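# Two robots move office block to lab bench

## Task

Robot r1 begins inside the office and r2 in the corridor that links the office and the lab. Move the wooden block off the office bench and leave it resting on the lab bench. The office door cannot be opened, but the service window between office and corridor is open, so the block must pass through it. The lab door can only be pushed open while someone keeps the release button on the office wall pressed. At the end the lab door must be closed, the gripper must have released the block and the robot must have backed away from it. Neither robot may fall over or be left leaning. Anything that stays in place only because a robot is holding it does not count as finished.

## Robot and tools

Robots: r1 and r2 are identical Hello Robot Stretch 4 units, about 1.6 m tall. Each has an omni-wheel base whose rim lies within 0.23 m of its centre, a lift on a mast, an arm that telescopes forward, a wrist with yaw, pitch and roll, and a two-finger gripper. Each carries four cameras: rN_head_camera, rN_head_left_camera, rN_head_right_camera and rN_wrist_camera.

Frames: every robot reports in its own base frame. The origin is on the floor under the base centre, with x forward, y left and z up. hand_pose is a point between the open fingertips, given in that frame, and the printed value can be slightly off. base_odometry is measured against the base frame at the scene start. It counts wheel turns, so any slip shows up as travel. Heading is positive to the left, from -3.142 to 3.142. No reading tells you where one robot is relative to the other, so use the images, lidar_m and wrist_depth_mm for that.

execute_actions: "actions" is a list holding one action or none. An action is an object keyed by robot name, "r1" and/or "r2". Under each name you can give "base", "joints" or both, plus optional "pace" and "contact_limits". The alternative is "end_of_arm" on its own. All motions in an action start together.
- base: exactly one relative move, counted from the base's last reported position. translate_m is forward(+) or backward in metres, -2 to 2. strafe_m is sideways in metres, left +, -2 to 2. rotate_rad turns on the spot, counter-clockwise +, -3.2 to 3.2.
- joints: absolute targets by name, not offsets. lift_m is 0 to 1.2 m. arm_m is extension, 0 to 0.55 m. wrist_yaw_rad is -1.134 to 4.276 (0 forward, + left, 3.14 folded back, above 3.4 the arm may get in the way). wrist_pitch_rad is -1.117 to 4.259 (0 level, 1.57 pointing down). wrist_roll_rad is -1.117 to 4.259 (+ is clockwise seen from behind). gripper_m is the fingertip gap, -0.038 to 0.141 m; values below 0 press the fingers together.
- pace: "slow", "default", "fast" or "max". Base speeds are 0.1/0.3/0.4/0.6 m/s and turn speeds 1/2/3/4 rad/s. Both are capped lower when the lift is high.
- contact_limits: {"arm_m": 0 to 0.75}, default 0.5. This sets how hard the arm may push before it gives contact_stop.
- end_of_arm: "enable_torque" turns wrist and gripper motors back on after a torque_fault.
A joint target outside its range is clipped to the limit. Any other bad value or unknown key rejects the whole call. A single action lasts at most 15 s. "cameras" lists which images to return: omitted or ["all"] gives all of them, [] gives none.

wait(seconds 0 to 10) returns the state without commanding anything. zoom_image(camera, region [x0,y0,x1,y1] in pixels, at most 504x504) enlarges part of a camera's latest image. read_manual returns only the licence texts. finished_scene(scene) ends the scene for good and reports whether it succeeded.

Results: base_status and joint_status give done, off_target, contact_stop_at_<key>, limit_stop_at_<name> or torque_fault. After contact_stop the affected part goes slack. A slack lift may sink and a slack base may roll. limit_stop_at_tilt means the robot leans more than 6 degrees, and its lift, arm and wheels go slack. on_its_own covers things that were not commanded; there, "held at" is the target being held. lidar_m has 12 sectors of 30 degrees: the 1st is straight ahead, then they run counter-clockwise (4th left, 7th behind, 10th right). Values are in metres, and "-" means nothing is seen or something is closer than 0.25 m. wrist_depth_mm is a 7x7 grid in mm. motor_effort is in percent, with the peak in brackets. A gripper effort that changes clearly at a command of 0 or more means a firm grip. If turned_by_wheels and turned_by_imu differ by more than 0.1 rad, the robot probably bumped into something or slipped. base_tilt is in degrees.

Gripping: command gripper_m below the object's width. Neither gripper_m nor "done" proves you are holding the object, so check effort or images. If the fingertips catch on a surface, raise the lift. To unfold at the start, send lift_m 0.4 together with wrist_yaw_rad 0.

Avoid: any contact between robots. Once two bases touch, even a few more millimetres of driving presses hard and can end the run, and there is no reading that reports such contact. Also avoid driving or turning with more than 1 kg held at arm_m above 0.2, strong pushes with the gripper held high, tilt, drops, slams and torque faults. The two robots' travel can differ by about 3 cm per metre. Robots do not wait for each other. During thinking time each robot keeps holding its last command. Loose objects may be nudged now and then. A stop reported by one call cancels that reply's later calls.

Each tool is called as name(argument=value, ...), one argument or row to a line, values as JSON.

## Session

execute_actions(
  actions=[],
)

Scene clock: 0.00 s.
r1.base_odometry: x=+0.000 y=+0.000 heading=+0.000 (m, m, rad; r1's odometry frame)
r1.turned_by_wheels: +0.000 (rad since the last result)
r1.turned_by_imu: +0.000 (rad since the last result)
r1.base_tilt: forward=+0.6 right=+0.0 (deg)
r1.lidar_m: 1.27 0.97 1.53 1.33 0.92 0.92 0.89 1.08 1.30 1.31 1.59 2.87
r1.base_status: not commanded
r1.joint_positions: lift_m=+0.141 arm_m=-0.002 wrist_yaw_rad=+3.169 wrist_pitch_rad=+0.016 wrist_roll_rad=-0.009 gripper_m=+0.057
r1.joint_status: not commanded
r1.motor_effort: lift_m=+18 arm_m=-1 wrist_yaw_rad=+1 wrist_pitch_rad=-8 wrist_roll_rad=+2 gripper_m=-3 wheel_0=+0 wheel_1=+0 wheel_2=+0 (%)
r1.hand_pose: x=-0.1219 y=+0.0795 z=+0.3146 quat_wxyz=(-0.014, -0.008, -0.005, +1.000) (m; r1's base frame)
r1.wrist_depth_mm: - 143 228 1078 1042 946 878 / - 108 141 1098 1008 976 866 / - 111 140 1078 991 931 866 / - 123 151 1060 1008 946 866 / 143 1229 1118 1060 1008 917 866 / 222 1281 223 1078 960 917 854 / 224 854 878 156 820 891 854
r2.base_odometry: x=+0.000 y=+0.000 heading=+0.000 (m, m, rad; r2's odometry frame)
r2.turned_by_wheels: +0.000 (rad since the last result)
r2.turned_by_imu: +0.000 (rad since the last result)
r2.base_tilt: forward=+0.8 right=-0.2 (deg)
r2.lidar_m: 0.76 0.74 0.85 0.88 0.95 1.07 1.59 1.32 0.94 0.74 0.74 0.82
r2.base_status: not commanded
r2.joint_positions: lift_m=+0.204 arm_m=-0.002 wrist_yaw_rad=+3.204 wrist_pitch_rad=+0.013 wrist_roll_rad=+0.017 gripper_m=+0.057
r2.joint_status: not commanded
r2.motor_effort: lift_m=+20 arm_m=-1 wrist_yaw_rad=-3 wrist_pitch_rad=-7 wrist_roll_rad=+0 gripper_m=-3 wheel_0=+0 wheel_1=+0 wheel_2=+0 (%)
r2.hand_pose: x=-0.1240 y=+0.0692 z=+0.3789 quat_wxyz=(-0.031, -0.007, +0.008, +0.999) (m; r2's base frame)
r2.wrist_depth_mm: - 135 135 - 1661 1160 976 / - - 134 - 1661 1160 991 / - 111 134 - 1661 1160 991 / - 130 156 - 1618 1138 991 / 208 - - - 1618 1138 991 / 750 1618 196 1661 212 1118 976 / 554 917 1042 141 991 1060 960
pictures: r1_head_camera, r1_head_left_camera, r1_head_right_camera, r1_wrist_camera, r2_head_camera, r2_head_left_camera, r2_head_right_camera, r2_wrist_camera
Images, in order (width x height): r1_head_camera 420x560, r1_head_left_camera 420x672, r1_head_right_camera 420x672, r1_wrist_camera 616x392, r2_head_camera 420x560, r2_head_left_camera 420x672, r2_head_right_camera 420x672, r2_wrist_camera 616x392.

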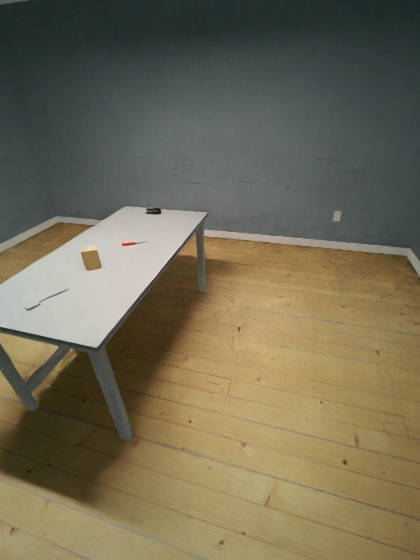

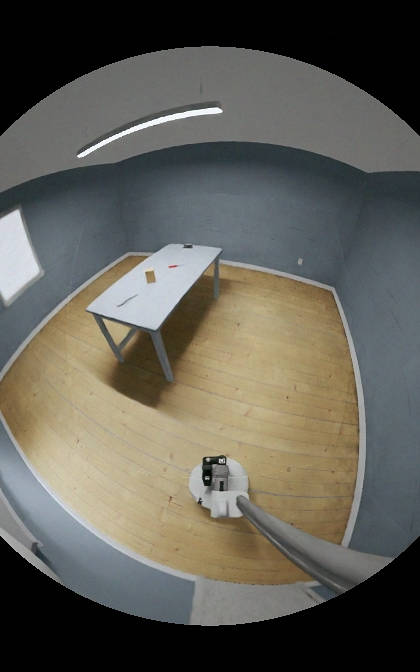

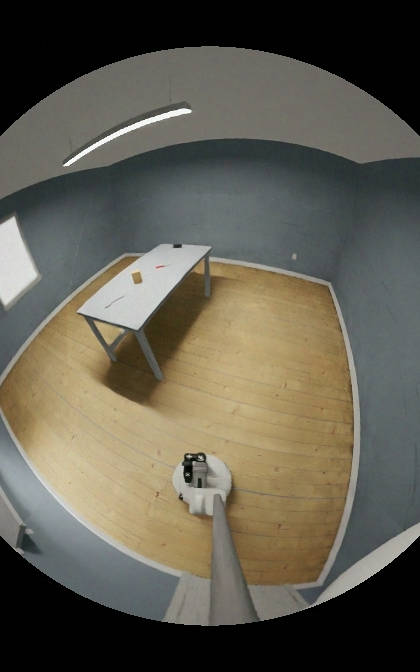

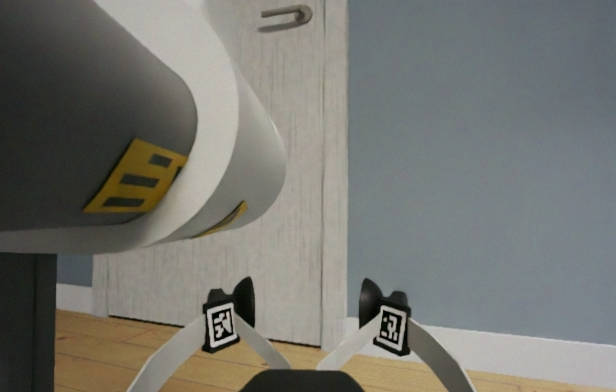

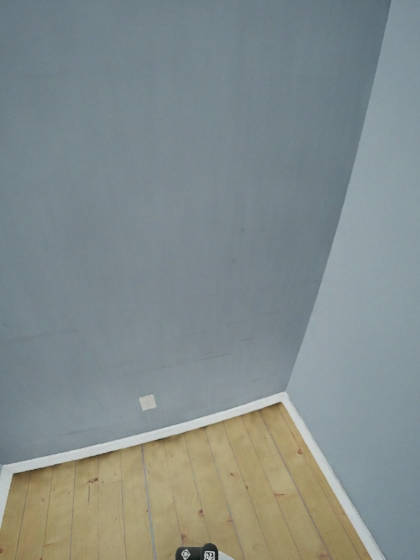

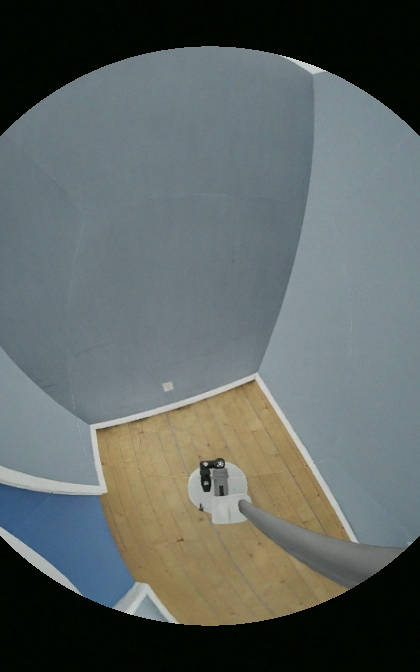

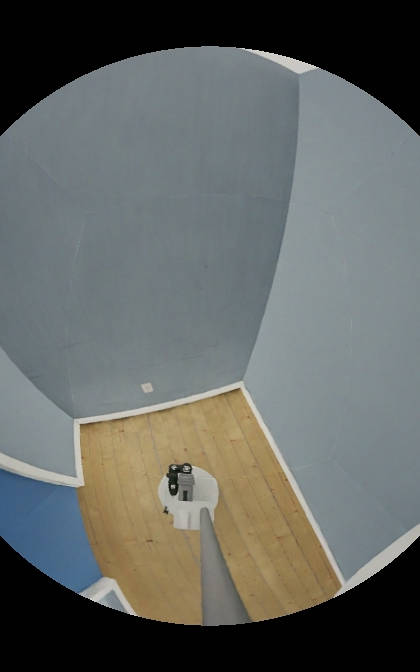

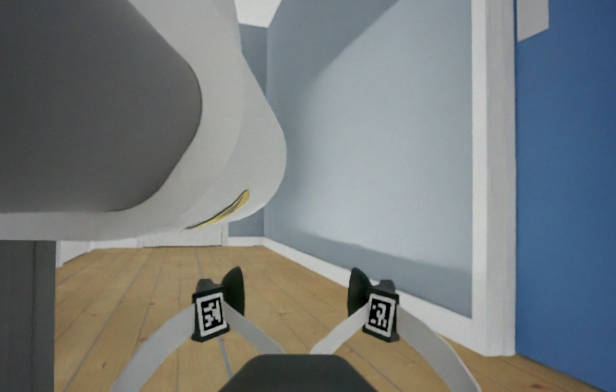

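execute_actions(
  actions=[],
)

Scene clock: 16.23 s.
r1.base_odometry: x=+0.000 y=+0.000 heading=+0.000 (m, m, rad; r1's odometry frame)
r1.turned_by_wheels: +0.000 (rad since the last result)
r1.turned_by_imu: +0.000 (rad since the last result)
r1.base_tilt: forward=+0.5 right=+0.0 (deg)
r1.lidar_m: 1.28 0.93 1.54 1.33 0.94 0.89 0.90 1.06 1.30 1.31 1.58 2.87
r1.base_status: not commanded
r1.joint_positions: lift_m=+0.141 arm_m=-0.002 wrist_yaw_rad=+3.169 wrist_pitch_rad=+0.016 wrist_roll_rad=-0.009 gripper_m=+0.057
r1.joint_status: not commanded
r1.motor_effort: lift_m=+18 arm_m=-1 wrist_yaw_rad=+1 wrist_pitch_rad=-8 wrist_roll_rad=+2 gripper_m=-2 wheel_0=+0 wheel_1=+0 wheel_2=+0 (%)
r1.hand_pose: x=-0.1219 y=+0.0795 z=+0.3146 quat_wxyz=(-0.014, -0.008, -0.005, +1.000) (m; r1's base frame)
r1.wrist_depth_mm: - 143 229 1098 1008 960 891 / - 108 141 1078 1025 931 891 / - 111 140 1060 1008 931 866 / - 123 151 1060 1008 946 878 / 143 1205 1160 1042 991 917 866 / 224 1229 223 1060 946 931 854 / 223 866 866 156 820 878 831
r2.base_odometry: x=+0.000 y=+0.000 heading=+0.000 (m, m, rad; r2's odometry frame)
r2.turned_by_wheels: +0.000 (rad since the last result)
r2.turned_by_imu: +0.000 (rad since the last result)
r2.base_tilt: forward=+0.7 right=-0.1 (deg)
r2.lidar_m: 0.77 0.76 0.84 0.89 0.95 1.08 1.56 1.32 0.94 0.75 0.74 0.81
r2.base_status: not commanded
r2.joint_positions: lift_m=+0.204 arm_m=-0.002 wrist_yaw_rad=+3.204 wrist_pitch_rad=+0.013 wrist_roll_rad=+0.017 gripper_m=+0.057
r2.joint_status: not commanded
r2.motor_effort: lift_m=+20 arm_m=-1 wrist_yaw_rad=-2 wrist_pitch_rad=-7 wrist_roll_rad=+1 gripper_m=-3 wheel_0=+0 wheel_1=+0 wheel_2=+0 (%)
r2.hand_pose: x=-0.1240 y=+0.0692 z=+0.3789 quat_wxyz=(-0.031, -0.007, +0.008, +0.999) (m; r2's base frame)
r2.wrist_depth_mm: - 135 135 - 1708 1160 991 / - - 134 - 1661 1160 991 / - 111 134 - 1661 1138 991 / - 130 157 - 1661 1138 976 / 208 - - - 1618 1138 991 / 750 1618 196 1661 213 1138 976 / 549 917 1025 141 991 1078 960
pictures: r1_head_camera, r1_head_left_camera, r1_head_right_camera, r1_wrist_camera, r2_head_camera, r2_head_left_camera, r2_head_right_camera, r2_wrist_camera
Images, in order (width x height): r1_head_camera 420x560, r1_head_left_camera 420x672, r1_head_right_camera 420x672, r1_wrist_camera 616x392, r2_head_camera 420x560, r2_head_left_camera 420x672, r2_head_right_camera 420x672, r2_wrist_camera 616x392.

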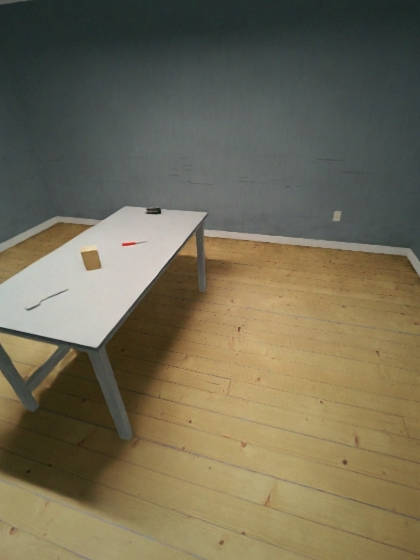

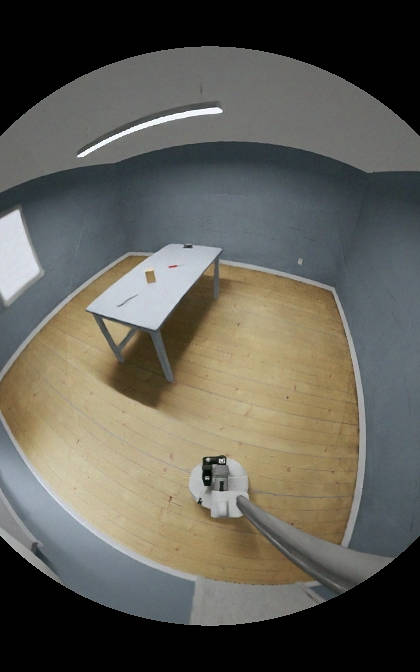

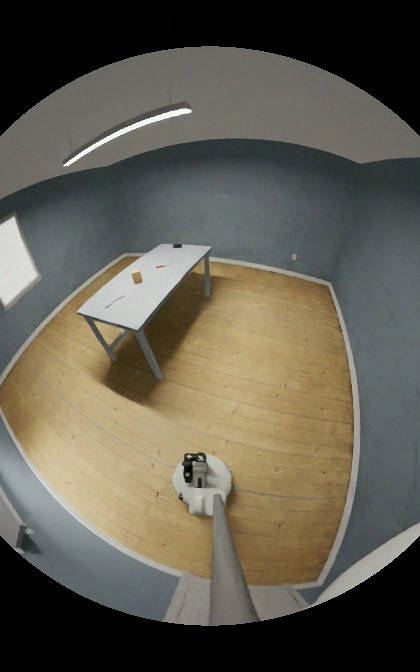

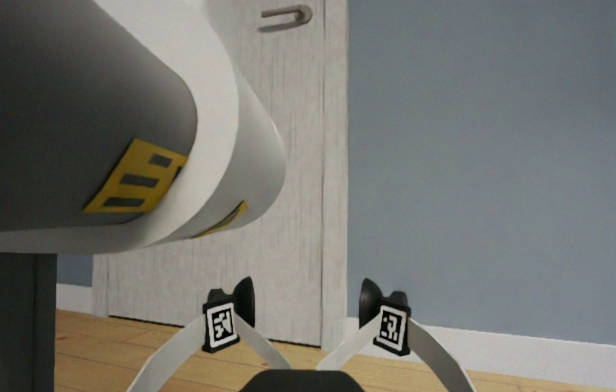

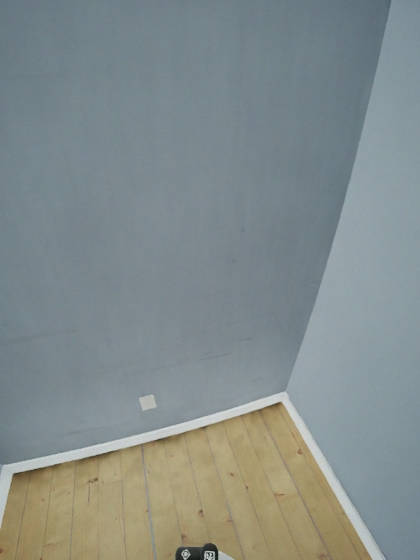

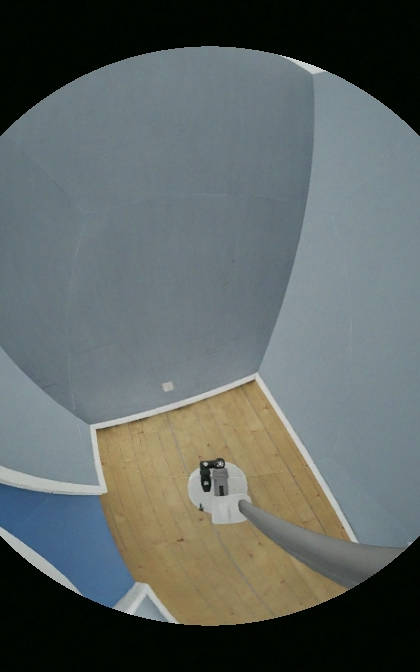

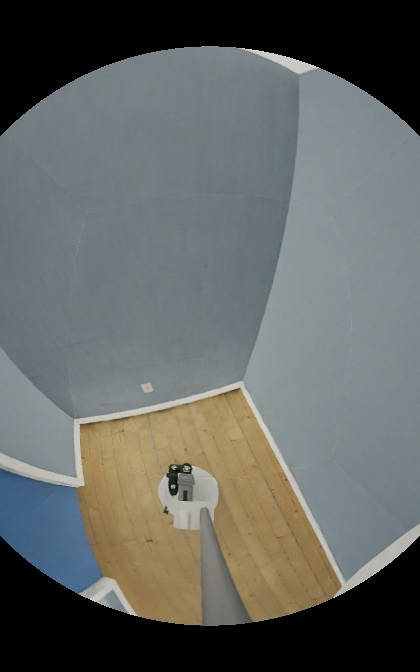

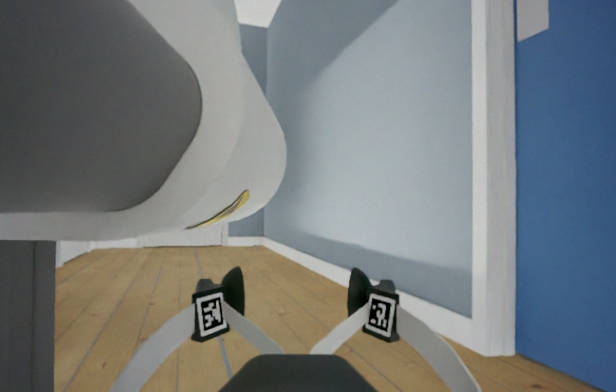

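zoom_image(
  camera="r1_head_left_camera",
  region=[0, 380, 420, 640],
)

zoom_image(
  camera="r1_head_right_camera",
  region=[0, 380, 420, 640],
)

zoom_image(
  camera="r1_head_camera",
  region=[0, 190, 240, 450],
)

Region (0, 380, 420, 640) of r1_head_left_camera's 420x672 image, scaled by 1.200, with more detail than that image has; it fills the top 312 rows of this view, and the rest is white.

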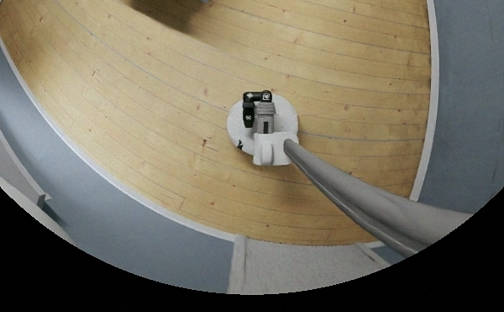

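Region (0, 380, 420, 640) of r1_head_right_camera's 420x672 image, scaled by 1.200, with more detail than that image has; it fills the top 312 rows of this view, and the rest is white.

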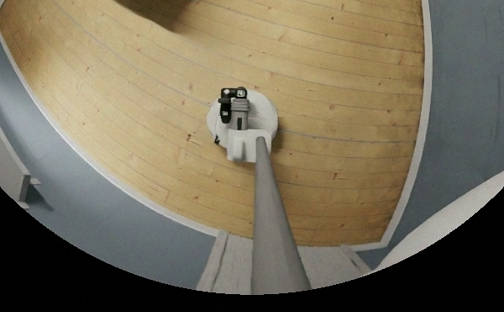

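Region (0, 190, 240, 450) of r1_head_camera's 420x560 image, scaled by 1.938, with more detail than that image has; it fills the left 465 columns of this view, and the rest is white.

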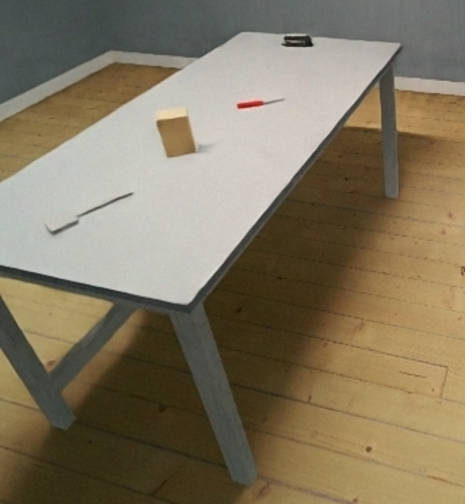

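execute_actions(
  actions=[
    {"r1": {"base": {"rotate_rad": 0.985}, "pace": "fast"}, "r2": {"base": {"rotate_rad": -1.33}, "pace": "fast"}},
  ],
  cameras=["r1_head_camera", "r1_head_left_camera", "r2_head_camera", "r2_head_right_camera"],
)

Scene clock: 94.63 s.
r1.base_odometry: x=+0.000 y=+0.000 heading=+0.985 (m, m, rad; r1's odometry frame)
r1.turned_by_wheels: +0.985 (rad since the last result)
r1.turned_by_imu: +0.975 (rad since the last result)
r1.base_tilt: forward=+0.5 right=-0.1 (deg)
r1.lidar_m: 1.36 1.46 0.92 0.90 0.89 1.04 1.32 1.29 1.50 2.58 1.36 0.96
r1.base_status: done
r1.joint_positions: lift_m=+0.141 arm_m=-0.002 wrist_yaw_rad=+3.169 wrist_pitch_rad=+0.016 wrist_roll_rad=-0.009 gripper_m=+0.057
r1.joint_status: not commanded
r1.motor_effort: lift_m=+18(18) arm_m=-1(1) wrist_yaw_rad=+2(1) wrist_pitch_rad=-8(8) wrist_roll_rad=+1(2) gripper_m=-4(3) wheel_0=-1(6) wheel_1=+0(8) wheel_2=+1(8) (%)
r1.hand_pose: x=-0.1219 y=+0.0795 z=+0.3146 quat_wxyz=(-0.014, -0.008, -0.005, +1.000) (m; r1's base frame)
r1.wrist_depth_mm: - 143 227 1537 1618 1336 1008 / - 108 141 1576 1576 1308 991 / - 111 141 1499 1576 1308 976 / - 123 151 1537 1618 1281 991 / 143 1336 1464 1499 1576 1308 991 / 223 1308 223 1430 1205 1255 1008 / 222 854 866 156 820 960 917
r2.base_odometry: x=+0.000 y=+0.000 heading=-1.330 (m, m, rad; r2's odometry frame)
r2.turned_by_wheels: -1.330 (rad since the last result)
r2.turned_by_imu: -1.309 (rad since the last result)
r2.base_tilt: forward=+0.8 right=-0.2 (deg)
r2.lidar_m: 0.74 0.75 0.84 0.75 0.77 0.97 0.92 0.98 1.14 2.42 1.23 0.83
r2.base_status: done
r2.joint_positions: lift_m=+0.204 arm_m=-0.002 wrist_yaw_rad=+3.204 wrist_pitch_rad=+0.012 wrist_roll_rad=+0.017 gripper_m=+0.057
r2.joint_status: not commanded
r2.motor_effort: lift_m=+20(20) arm_m=-1(1) wrist_yaw_rad=-2(2) wrist_pitch_rad=-8(7) wrist_roll_rad=+1(0) gripper_m=-4(3) wheel_0=-1(8) wheel_1=-2(9) wheel_2=-2(6) (%)
r2.hand_pose: x=-0.1240 y=+0.0692 z=+0.3790 quat_wxyz=(-0.031, -0.007, +0.008, +0.999) (m; r2's base frame)
r2.wrist_depth_mm: - 135 135 1118 1060 1098 946 / - - 134 1078 1078 1098 946 / - 111 134 1042 1060 1078 946 / - 130 156 1060 1078 1078 946 / 208 1078 1098 1098 1060 1078 946 / 634 1078 196 1078 212 1078 946 / 549 904 1042 141 976 1042 917
pictures: r1_head_camera, r1_head_left_camera, r2_head_camera, r2_head_right_camera
Images, in order (width x height): r1_head_camera 420x560, r1_head_left_camera 420x672, r2_head_camera 420x560, r2_head_right_camera 420x672.

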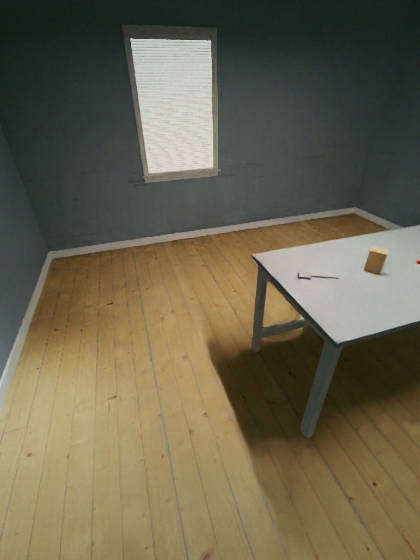

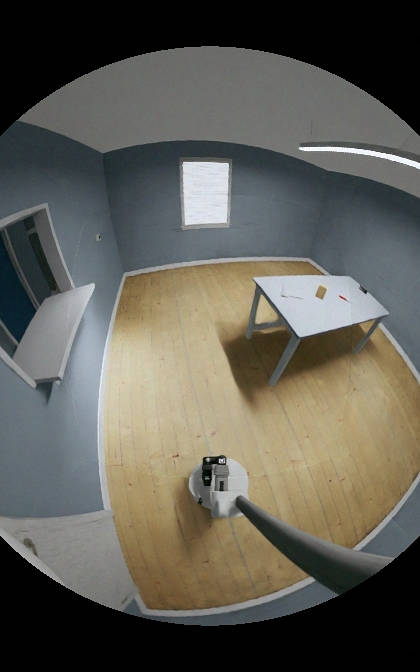

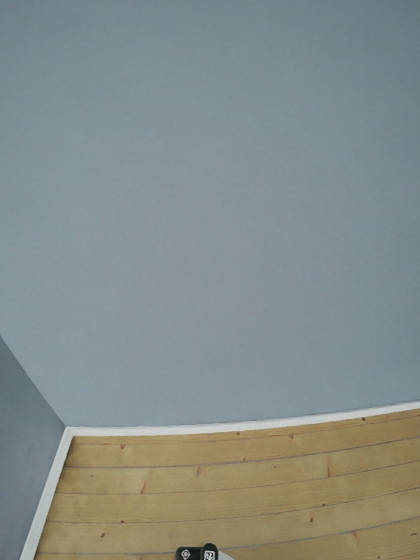

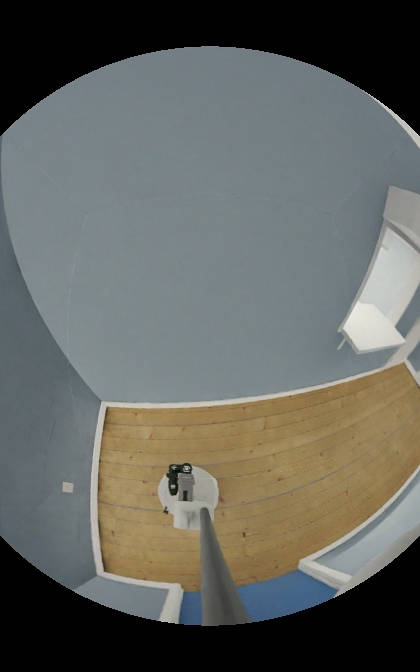

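zoom_image(
  camera="r1_head_left_camera",
  region=[0, 130, 200, 420],
)

zoom_image(
  camera="r2_head_right_camera",
  region=[220, 150, 420, 450],
)

Region (0, 130, 200, 420) of r1_head_left_camera's 420x672 image, scaled by 1.738, with more detail than that image has; it fills the left 348 columns of this view, and the rest is white.

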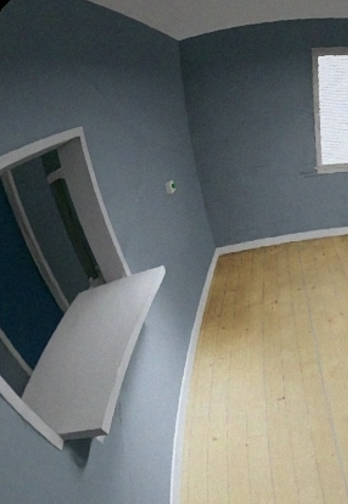

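Region (220, 150, 420, 450) of r2_head_right_camera's 420x672 image, scaled by 1.680, with more detail than that image has.

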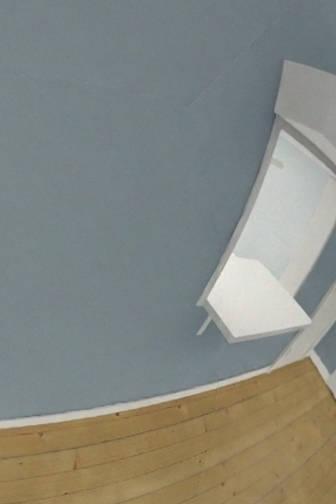

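execute_actions(
  actions=[
    {"r1": {"base": {"translate_m": 1.14}, "joints": {"lift_m": 0.655, "wrist_yaw_rad": 0.0, "gripper_m": 0.14, "wrist_pitch_rad": 0.0, "wrist_roll_rad": 0.0}, "pace": "fast"}, "r2": {"base": {"strafe_m": -1.32}, "joints": {"lift_m": 0.83, "wrist_yaw_rad": 1.5, "gripper_m": 0.14, "wrist_pitch_rad": 0.0, "wrist_roll_rad": 0.0}, "pace": "fast"}},
  ],
  cameras=["r1_head_camera", "r2_head_camera"],
)

Scene clock: 173.17 s.
r1.base_odometry: x=+0.630 y=+0.950 heading=+0.985 (m, m, rad; r1's odometry frame)
r1.turned_by_wheels: +0.000 (rad since the last result)
r1.turned_by_imu: -0.003 (rad since the last result)
r1.base_tilt: forward=+0.6 right=+0.0 (deg)
r1.lidar_m: 2.28 2.28 1.45 1.01 0.99 1.43 2.40 2.41 0.42 0.34 0.36 0.44
r1.base_status: done
r1.joint_positions: lift_m=+0.655 arm_m=-0.002 wrist_yaw_rad=+0.000 wrist_pitch_rad=+0.002 wrist_roll_rad=+0.000 gripper_m=+0.140
r1.joint_status: all done
r1.motor_effort: lift_m=+21(23) arm_m=-1(1) wrist_yaw_rad=+0(4) wrist_pitch_rad=-7(9) wrist_roll_rad=+2(3) gripper_m=-1(3) wheel_0=-1(4) wheel_1=-1(6) wheel_2=+1(9) (%)
r1.hand_pose: x=+0.4573 y=-0.0873 z=+0.8323 quat_wxyz=(+1.000, +0.000, +0.001, +0.000) (m; r1's base frame)
r1.wrist_depth_mm: 1983 - - - - - - / 1983 - - - - - - / 1863 1983 - - - - - / 1921 - - - - - - / 1921 - - - - - - / 1921 222 - - - - - / 1863 1983 - 153 - - -
r2.base_odometry: x=-1.282 y=-0.314 heading=-1.330 (m, m, rad; r2's odometry frame)
r2.turned_by_wheels: +0.000 (rad since the last result)
r2.turned_by_imu: -0.002 (rad since the last result)
r2.base_tilt: forward=+0.7 right=-0.2 (deg)
r2.lidar_m: 0.68 0.69 1.17 2.09 1.36 0.78 0.71 0.73 0.92 1.97 1.49 0.74
r2.base_status: done
r2.joint_positions: lift_m=+0.830 arm_m=-0.002 wrist_yaw_rad=+1.500 wrist_pitch_rad=+0.002 wrist_roll_rad=+0.000 gripper_m=+0.140
r2.joint_status: all done
r2.motor_effort: lift_m=+23(23) arm_m=-1(1) wrist_yaw_rad=-3(8) wrist_pitch_rad=-7(11) wrist_roll_rad=-1(1) gripper_m=+0(1) wheel_0=-1(10) wheel_1=+1(13) wheel_2=+0(2) (%)
r2.hand_pose: x=+0.2769 y=+0.2816 z=+1.0073 quat_wxyz=(+0.732, -0.001, +0.001, +0.682) (m; r2's base frame)
r2.wrist_depth_mm: 1983 1983 - - 1576 1025 788 / 1921 1983 - - 1618 1008 778 / 1863 1983 - - 1576 1025 768 / 1921 - - - 1576 1025 759 / 1863 1983 - - 1499 1008 759 / 1863 197 - - 1308 866 759 / 1921 1921 - 142 1499 891 750
pictures: r1_head_camera, r2_head_camera
Images, in order (width x height): r1_head_camera 420x560, r2_head_camera 420x560.

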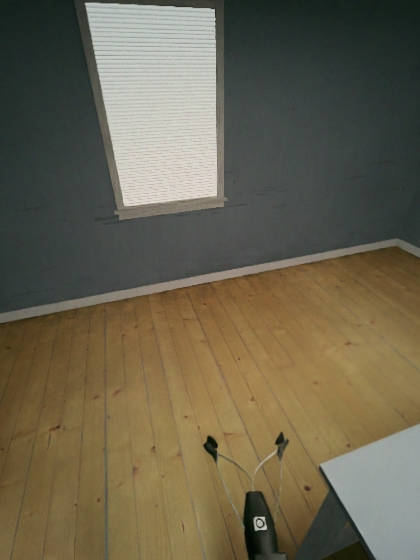

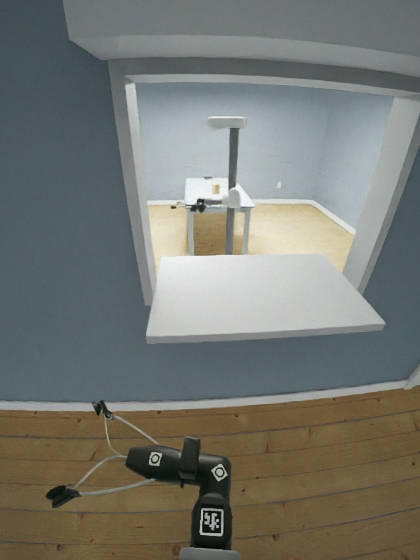

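execute_actions(
  actions=[
    {"r1": {"base": {"rotate_rad": -1.282}, "pace": "fast"}, "r2": {"base": {"rotate_rad": 0.066}, "joints": {"wrist_yaw_rad": 0.0}, "pace": "fast"}},
  ],
  cameras=["r1_head_camera", "r1_wrist_camera", "r2_head_camera"],
)

Scene clock: 189.00 s.
r1.base_odometry: x=+0.630 y=+0.950 heading=-0.297 (m, m, rad; r1's odometry frame)
r1.turned_by_wheels: -1.282 (rad since the last result)
r1.turned_by_imu: -1.269 (rad since the last result)
r1.base_tilt: forward=+0.6 right=+0.1 (deg)
r1.lidar_m: 0.36 0.38 2.41 2.28 1.76 1.07 0.98 1.04 1.71 2.39 0.49 0.41
r1.base_status: done
r1.joint_positions: lift_m=+0.655 arm_m=-0.002 wrist_yaw_rad=+0.000 wrist_pitch_rad=+0.002 wrist_roll_rad=+0.000 gripper_m=+0.140
r1.joint_status: not commanded
r1.motor_effort: lift_m=+20(20) arm_m=-1(1) wrist_yaw_rad=+2(0) wrist_pitch_rad=-7(7) wrist_roll_rad=+1(2) gripper_m=+0(1) wheel_0=-1(4) wheel_1=-2(9) wheel_2=+0(7) (%)
r1.hand_pose: x=+0.4573 y=-0.0875 z=+0.8324 quat_wxyz=(+1.000, +0.000, +0.001, +0.000) (m; r1's base frame)
r1.wrist_depth_mm: - - - - - - - / - - - - - - - / - - - - - - - / - - - - - - - / - - 1281 668 1281 - - / 517 222 521 521 521 418 - / 322 276 293 153 304 301 322
r2.base_odometry: x=-1.282 y=-0.314 heading=-1.264 (m, m, rad; r2's odometry frame)
r2.turned_by_wheels: +0.066 (rad since the last result)
r2.turned_by_imu: +0.065 (rad since the last result)
r2.base_tilt: forward=+0.8 right=-0.2 (deg)
r2.lidar_m: 0.67 0.71 1.25 2.09 1.23 0.77 0.71 0.75 0.99 2.35 1.38 0.73
r2.base_status: done
r2.joint_positions: lift_m=+0.830 arm_m=-0.002 wrist_yaw_rad=+0.001 wrist_pitch_rad=+0.002 wrist_roll_rad=+0.000 gripper_m=+0.140
r2.joint_status: all done
r2.motor_effort: lift_m=+23(22) arm_m=-1(1) wrist_yaw_rad=-4(6) wrist_pitch_rad=-8(8) wrist_roll_rad=+0(0) gripper_m=+0(0) wheel_0=-1(1) wheel_1=+1(2) wheel_2=+0(5) (%)
r2.hand_pose: x=+0.4579 y=-0.0872 z=+1.0073 quat_wxyz=(+1.000, +0.000, +0.001, +0.000) (m; r2's base frame)
r2.wrist_depth_mm: 683 699 - - - - 854 / 691 691 - - - - 866 / 676 691 - - - - 854 / 676 707 - - - - 854 / 676 707 - 1983 - - 842 / 668 197 549 559 492 500 597 / 668 462 473 142 715 732 741
pictures: r1_head_camera, r1_wrist_camera, r2_head_camera
Images, in order (width x height): r1_head_camera 420x560, r1_wrist_camera 616x392, r2_head_camera 420x560.

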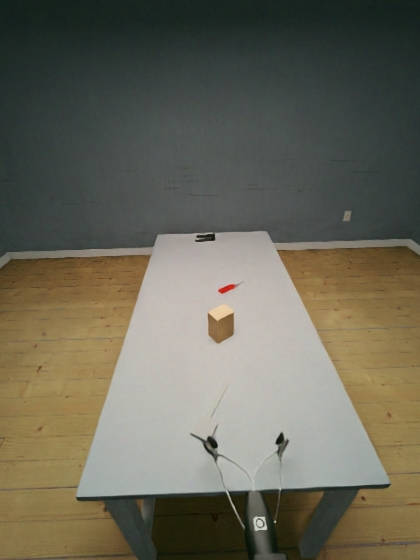

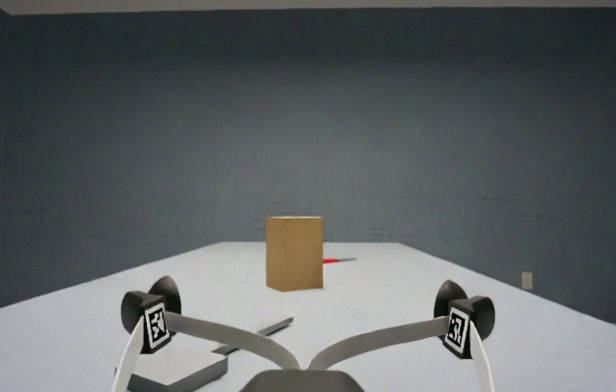

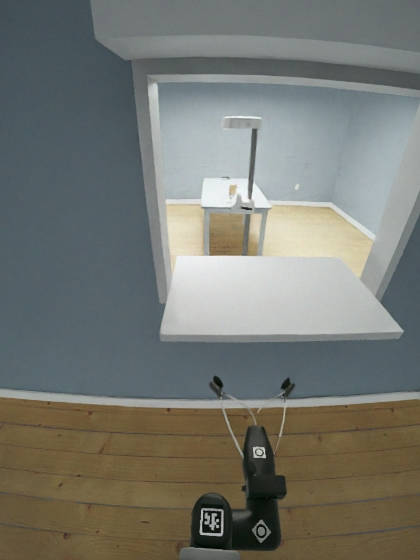

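zoom_image(
  camera="r1_head_camera",
  region=[170, 270, 290, 370],
)

zoom_image(
  camera="r1_wrist_camera",
  region=[230, 190, 370, 310],
)

Region (170, 270, 290, 370) of r1_head_camera's 420x560 image, scaled by 4.200, with more detail than that image has.

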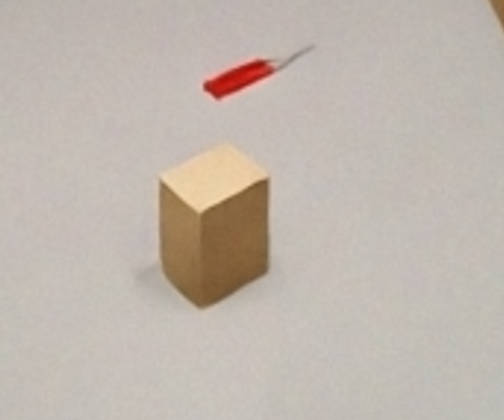

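Region (230, 190, 370, 310) of r1_wrist_camera's 616x392 image, scaled by 3.600; it fills the top 432 rows of this view, and the rest is white.

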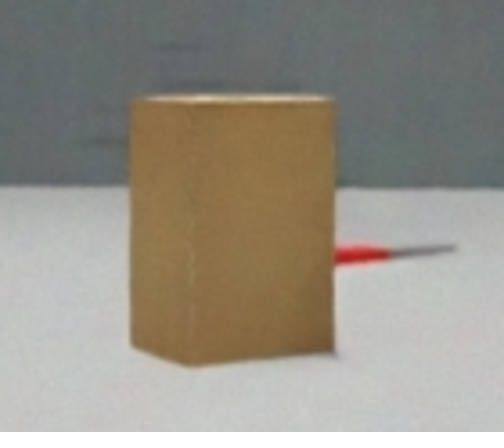

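execute_actions(
  actions=[
    {"r1": {"base": {"strafe_m": -0.21}, "joints": {"arm_m": 0.33, "wrist_yaw_rad": 0.57}, "pace": "default"}, "r2": {"base": {"strafe_m": -0.28}, "pace": "default"}},
  ],
  cameras=["r1_head_camera", "r1_wrist_camera"],
)

Scene clock: 255.87 s.
r1.base_odometry: x=+0.569 y=+0.749 heading=-0.298 (m, m, rad; r1's odometry frame)
r1.turned_by_wheels: +0.000 (rad since the last result)
r1.turned_by_imu: +0.000 (rad since the last result)
r1.base_tilt: forward=+0.6 right=+0.1 (deg)
r1.lidar_m: 0.36 0.36 0.53 2.50 1.77 1.04 0.99 1.04 1.74 2.18 2.29 0.39
r1.base_status: done
r1.joint_positions: lift_m=+0.655 arm_m=+0.329 wrist_yaw_rad=+0.570 wrist_pitch_rad=+0.002 wrist_roll_rad=+0.000 gripper_m=+0.140
r1.joint_status: all done
r1.motor_effort: lift_m=+20(20) arm_m=+4(3) wrist_yaw_rad=+3(8) wrist_pitch_rad=-7(8) wrist_roll_rad=+0(3) gripper_m=-3(0) wheel_0=-2(8) wheel_1=+0(8) wheel_2=+0(3) (%)
r1.hand_pose: x=+0.7902 y=+0.0820 z=+0.8324 quat_wxyz=(+0.960, +0.000, +0.001, +0.281) (m; r1's base frame)
r1.wrist_depth_mm: - - - - - - - / - - - - - - - / - - - - - - - / - - - - - - - / - - - 332 1281 1118 - / 508 222 512 330 512 413 512 / 320 298 300 153 298 300 322
r2.base_odometry: x=-1.549 y=-0.399 heading=-1.264 (m, m, rad; r2's odometry frame)
r2.turned_by_wheels: +0.000 (rad since the last result)
r2.turned_by_imu: +0.000 (rad since the last result)
r2.base_tilt: forward=+0.7 right=-0.2 (deg)
r2.lidar_m: 0.69 0.72 1.24 2.38 1.08 0.75 0.71 0.73 0.96 2.29 1.39 0.73
r2.base_status: done
r2.joint_positions: lift_m=+0.830 arm_m=-0.002 wrist_yaw_rad=+0.000 wrist_pitch_rad=+0.002 wrist_roll_rad=+0.000 gripper_m=+0.140
r2.joint_status: not commanded
r2.motor_effort: lift_m=+22(23) arm_m=-1(1) wrist_yaw_rad=-3(4) wrist_pitch_rad=-8(8) wrist_roll_rad=+0(1) gripper_m=+0(1) wheel_0=+0(9) wheel_1=+1(9) wheel_2=+0(1) (%)
r2.hand_pose: x=+0.4579 y=-0.0873 z=+1.0073 quat_wxyz=(+1.000, +0.000, +0.001, +0.000) (m; r2's base frame)
r2.wrist_depth_mm: - - - - - 778 798 / - - - - - 768 788 / - - - - - 768 778 / - - - - - 759 778 / - - - 1983 - 759 778 / 512 197 544 564 508 517 778 / 683 691 707 142 732 741 759
pictures: r1_head_camera, r1_wrist_camera
Images, in order (width x height): r1_head_camera 420x560, r1_wrist_camera 616x392.

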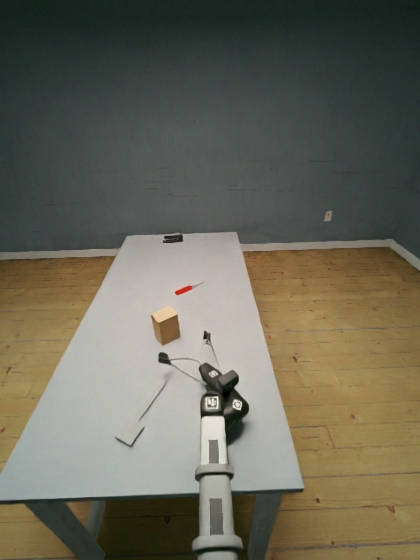

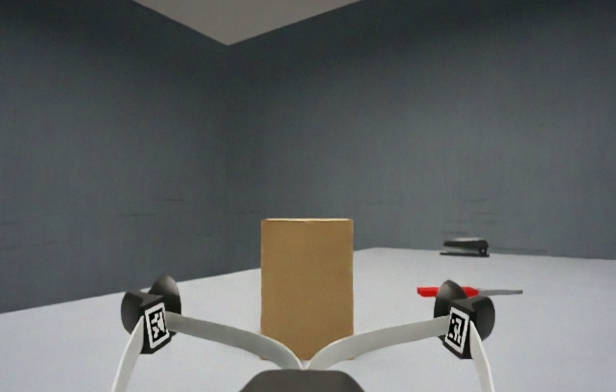

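execute_actions(
  actions=[
    {"r1": {"base": {"strafe_m": 0.07}, "joints": {"arm_m": 0.438}, "pace": "slow"}, "r2": {"base": {"translate_m": 0.18}, "pace": "slow"}},
  ],
  cameras=["r1_head_camera", "r1_wrist_camera"],
)

Scene clock: 268.53 s.
r1.base_odometry: x=+0.589 y=+0.816 heading=-0.297 (m, m, rad; r1's odometry frame)
r1.turned_by_wheels: +0.000 (rad since the last result)
r1.turned_by_imu: +0.001 (rad since the last result)
r1.base_tilt: forward=+0.6 right=+0.0 (deg)
r1.lidar_m: 0.36 0.37 0.54 2.41 1.76 1.04 1.00 1.06 1.74 2.27 2.36 0.36
r1.base_status: done
r1.joint_positions: lift_m=+0.655 arm_m=+0.437 wrist_yaw_rad=+0.570 wrist_pitch_rad=+0.002 wrist_roll_rad=+0.000 gripper_m=+0.140
r1.joint_status: all done
r1.motor_effort: lift_m=+20(20) arm_m=+5(3) wrist_yaw_rad=+1(1) wrist_pitch_rad=-8(7) wrist_roll_rad=+1(3) gripper_m=-3(3) wheel_0=+0(2) wheel_1=+1(5) wheel_2=+0(0) (%)
r1.hand_pose: x=+0.8981 y=+0.0820 z=+0.8324 quat_wxyz=(+0.960, +0.000, +0.001, +0.281) (m; r1's base frame)
r1.wrist_depth_mm: - - - - - - - / - - - - - - - / - - - - - - 1983 / - - - - - - 1983 / - - - 206 976 991 1983 / - 223 206 205 459 415 508 / 319 297 281 153 281 298 322
r2.base_odometry: x=-1.495 y=-0.570 heading=-1.264 (m, m, rad; r2's odometry frame)
r2.turned_by_wheels: +0.000 (rad since the last result)
r2.turned_by_imu: +0.000 (rad since the last result)
r2.base_tilt: forward=+0.8 right=-0.3 (deg)
r2.lidar_m: 0.53 0.53 1.01 2.39 1.48 0.96 0.88 0.90 1.19 2.34 1.13 0.57
r2.base_status: done
r2.joint_positions: lift_m=+0.830 arm_m=-0.002 wrist_yaw_rad=+0.000 wrist_pitch_rad=+0.002 wrist_roll_rad=+0.000 gripper_m=+0.140
r2.joint_status: not commanded
r2.motor_effort: lift_m=+22(22) arm_m=-1(0) wrist_yaw_rad=-3(4) wrist_pitch_rad=-8(7) wrist_roll_rad=+0(0) gripper_m=+0(0) wheel_0=+2(3) wheel_1=+2(9) wheel_2=+0(4) (%)
r2.hand_pose: x=+0.4579 y=-0.0873 z=+1.0073 quat_wxyz=(+1.000, +0.000, +0.001, +0.000) (m; r2's base frame)
r2.wrist_depth_mm: - - - - - 668 591 / - - - - - 668 591 / - - - - - 661 585 / - - - - - 654 580 / - - - - - 647 580 / 512 197 544 564 466 473 574 / 334 322 349 142 364 342 368
pictures: r1_head_camera, r1_wrist_camera
Images, in order (width x height): r1_head_camera 420x560, r1_wrist_camera 616x392.

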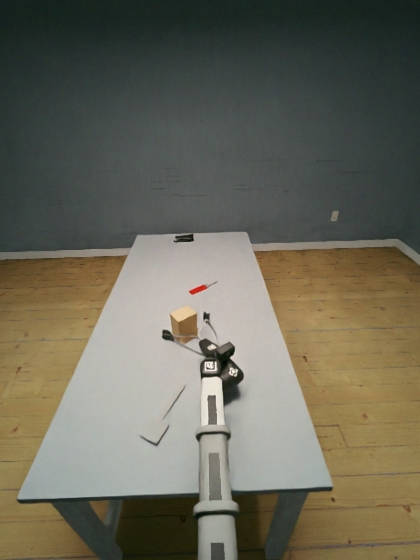

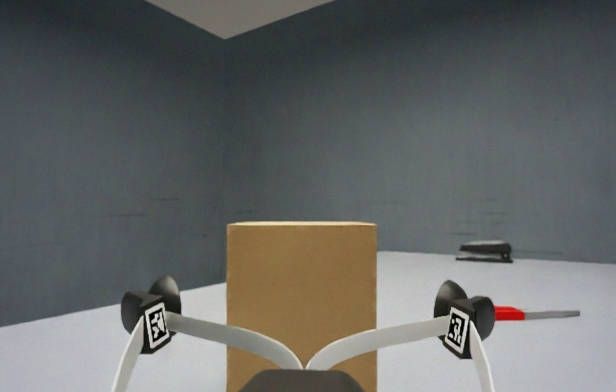

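execute_actions(
  actions=[
    {"r1": {"joints": {"gripper_m": 0.02}}, "r2": {"joints": {"lift_m": 0.80}}},
  ],
  cameras=["r1_wrist_camera"],
)

execute_actions(
  actions=[
    {"r1": {"joints": {"lift_m": 0.72}}},
  ],
  cameras=["r1_head_camera", "r1_wrist_camera"],
)

Scene clock: 277.63 s.
r1.base_odometry: x=+0.589 y=+0.816 heading=-0.297 (m, m, rad; r1's odometry frame)
r1.turned_by_wheels: +0.000 (rad since the last result)
r1.turned_by_imu: +0.001 (rad since the last result)
r1.base_tilt: forward=+0.5 right=+0.0 (deg)
r1.lidar_m: 0.36 0.38 0.55 2.44 1.76 1.05 1.00 1.03 1.71 2.24 2.35 0.39
r1.base_status: not commanded
r1.joint_positions: lift_m=+0.655 arm_m=+0.437 wrist_yaw_rad=+0.571 wrist_pitch_rad=+0.002 wrist_roll_rad=+0.000 gripper_m=+0.021
r1.joint_status: all done
r1.motor_effort: lift_m=+21(20) arm_m=+5(5) wrist_yaw_rad=-1(1) wrist_pitch_rad=-8(8) wrist_roll_rad=+1(2) gripper_m=-28(28) wheel_0=+0(0) wheel_1=+2(2) wheel_2=+1(0) (%)
r1.hand_pose: x=+0.8981 y=+0.0823 z=+0.8324 quat_wxyz=(+0.960, +0.000, +0.001, +0.282) (m; r1's base frame)
r1.wrist_depth_mm: - - - - - - - / - - - - - - - / - - - - - - 1983 / - - - - - - 1983 / - - - 189 798 991 1921 / - 512 187 188 188 473 508 / 319 175 186 186 186 175 322
r2.base_odometry: x=-1.495 y=-0.570 heading=-1.264 (m, m, rad; r2's odometry frame)
r2.turned_by_wheels: +0.000 (rad since the last result)
r2.turned_by_imu: +0.000 (rad since the last result)
r2.base_tilt: forward=+0.7 right=-0.2 (deg)
r2.lidar_m: 0.51 0.53 1.00 2.39 1.51 0.97 0.88 0.89 1.21 2.34 1.15 0.55
r2.base_status: not commanded
r2.joint_positions: lift_m=+0.800 arm_m=-0.002 wrist_yaw_rad=+0.000 wrist_pitch_rad=+0.002 wrist_roll_rad=+0.000 gripper_m=+0.140
r2.joint_status: all done
r2.motor_effort: lift_m=+16(18) arm_m=-1(1) wrist_yaw_rad=-3(3) wrist_pitch_rad=-8(8) wrist_roll_rad=+0(0) gripper_m=+0(1) wheel_0=+2(2) wheel_1=+2(2) wheel_2=+0(0) (%)
r2.hand_pose: x=+0.4579 y=-0.0873 z=+0.9779 quat_wxyz=(+1.000, +0.000, +0.001, +0.000) (m; r2's base frame)
r2.wrist_depth_mm: - - - - - 668 591 / - - - - - 668 585 / - - - - - 661 585 / - - - - - 654 585 / - - - 1756 - 647 580 / 410 196 436 449 373 377 564 / 297 303 307 142 320 325 334
pictures: r1_wrist_camera
Images, in order (width x height): r1_wrist_camera 616x392.

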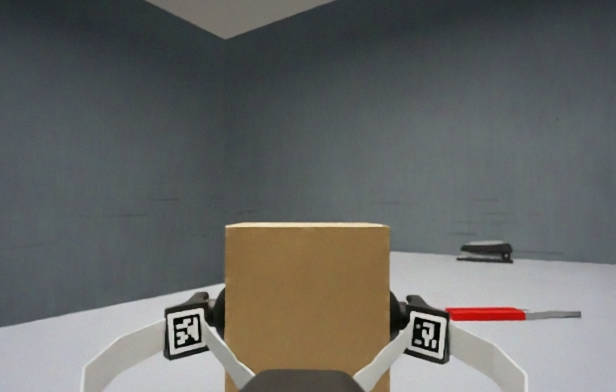

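Scene clock: 278.83 s.
r1.base_odometry: x=+0.589 y=+0.816 heading=-0.297 (m, m, rad; r1's odometry frame)
r1.turned_by_wheels: +0.000 (rad since the last result)
r1.turned_by_imu: +0.000 (rad since the last result)
r1.base_tilt: forward=+0.6 right=+0.0 (deg)
r1.lidar_m: 0.35 0.39 0.55 2.43 1.77 1.05 1.01 1.02 1.71 2.26 2.35 0.36
r1.base_status: not commanded
r1.joint_positions: lift_m=+0.720 arm_m=+0.437 wrist_yaw_rad=+0.570 wrist_pitch_rad=+0.006 wrist_roll_rad=+0.000 gripper_m=+0.021
r1.joint_status: all done
r1.motor_effort: lift_m=+22(24) arm_m=+5(5) wrist_yaw_rad=+0(0) wrist_pitch_rad=-16(16) wrist_roll_rad=+2(1) gripper_m=-26(22) wheel_0=+0(0) wheel_1=+2(2) wheel_2=+0(0) (%)
r1.hand_pose: x=+0.8981 y=+0.0822 z=+0.8963 quat_wxyz=(+0.960, -0.001, +0.003, +0.281) (m; r1's base frame)
r1.wrist_depth_mm: - - - - - - 1863 / - - - - - - - / - - - - - - - / - - - - - - 1983 / - - - 188 1160 - 1983 / - - 187 187 188 750 750 / - 175 185 186 186 174 459
r2.base_odometry: x=-1.495 y=-0.570 heading=-1.264 (m, m, rad; r2's odometry frame)
r2.turned_by_wheels: +0.000 (rad since the last result)
r2.turned_by_imu: +0.000 (rad since the last result)
r2.base_tilt: forward=+0.8 right=-0.2 (deg)
r2.lidar_m: 0.51 0.52 1.02 2.39 1.48 0.96 0.88 0.91 1.19 2.32 1.15 0.56
r2.base_status: not commanded
r2.joint_positions: lift_m=+0.800 arm_m=-0.002 wrist_yaw_rad=+0.000 wrist_pitch_rad=+0.002 wrist_roll_rad=+0.000 gripper_m=+0.140
r2.joint_status: not commanded
r2.motor_effort: lift_m=+16(16) arm_m=-1(1) wrist_yaw_rad=-4(4) wrist_pitch_rad=-8(8) wrist_roll_rad=+0(0) gripper_m=+0(0) wheel_0=+2(2) wheel_1=+2(2) wheel_2=+0(0) (%)
r2.hand_pose: x=+0.4579 y=-0.0873 z=+0.9779 quat_wxyz=(+1.000, +0.000, +0.001, +0.000) (m; r2's base frame)
r2.wrist_depth_mm: - - - - - 661 591 / - - - - - 668 591 / - - - - - 654 591 / - - - - - 661 585 / - - - - - 654 580 / 413 197 436 445 375 379 564 / 297 301 307 142 322 325 332
pictures: r1_head_camera, r1_wrist_camera
Images, in order (width x height): r1_head_camera 420x560, r1_wrist_camera 616x392.

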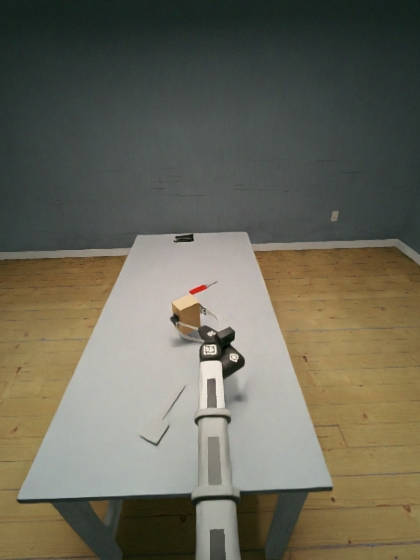

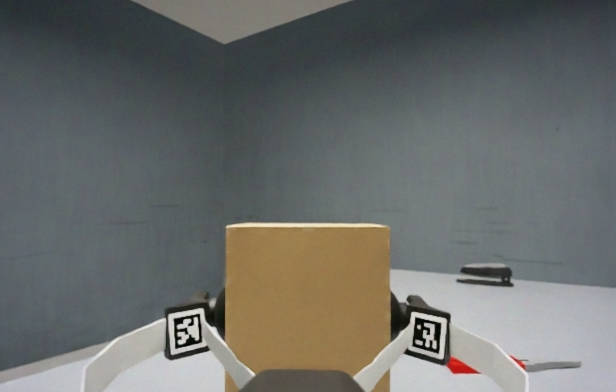

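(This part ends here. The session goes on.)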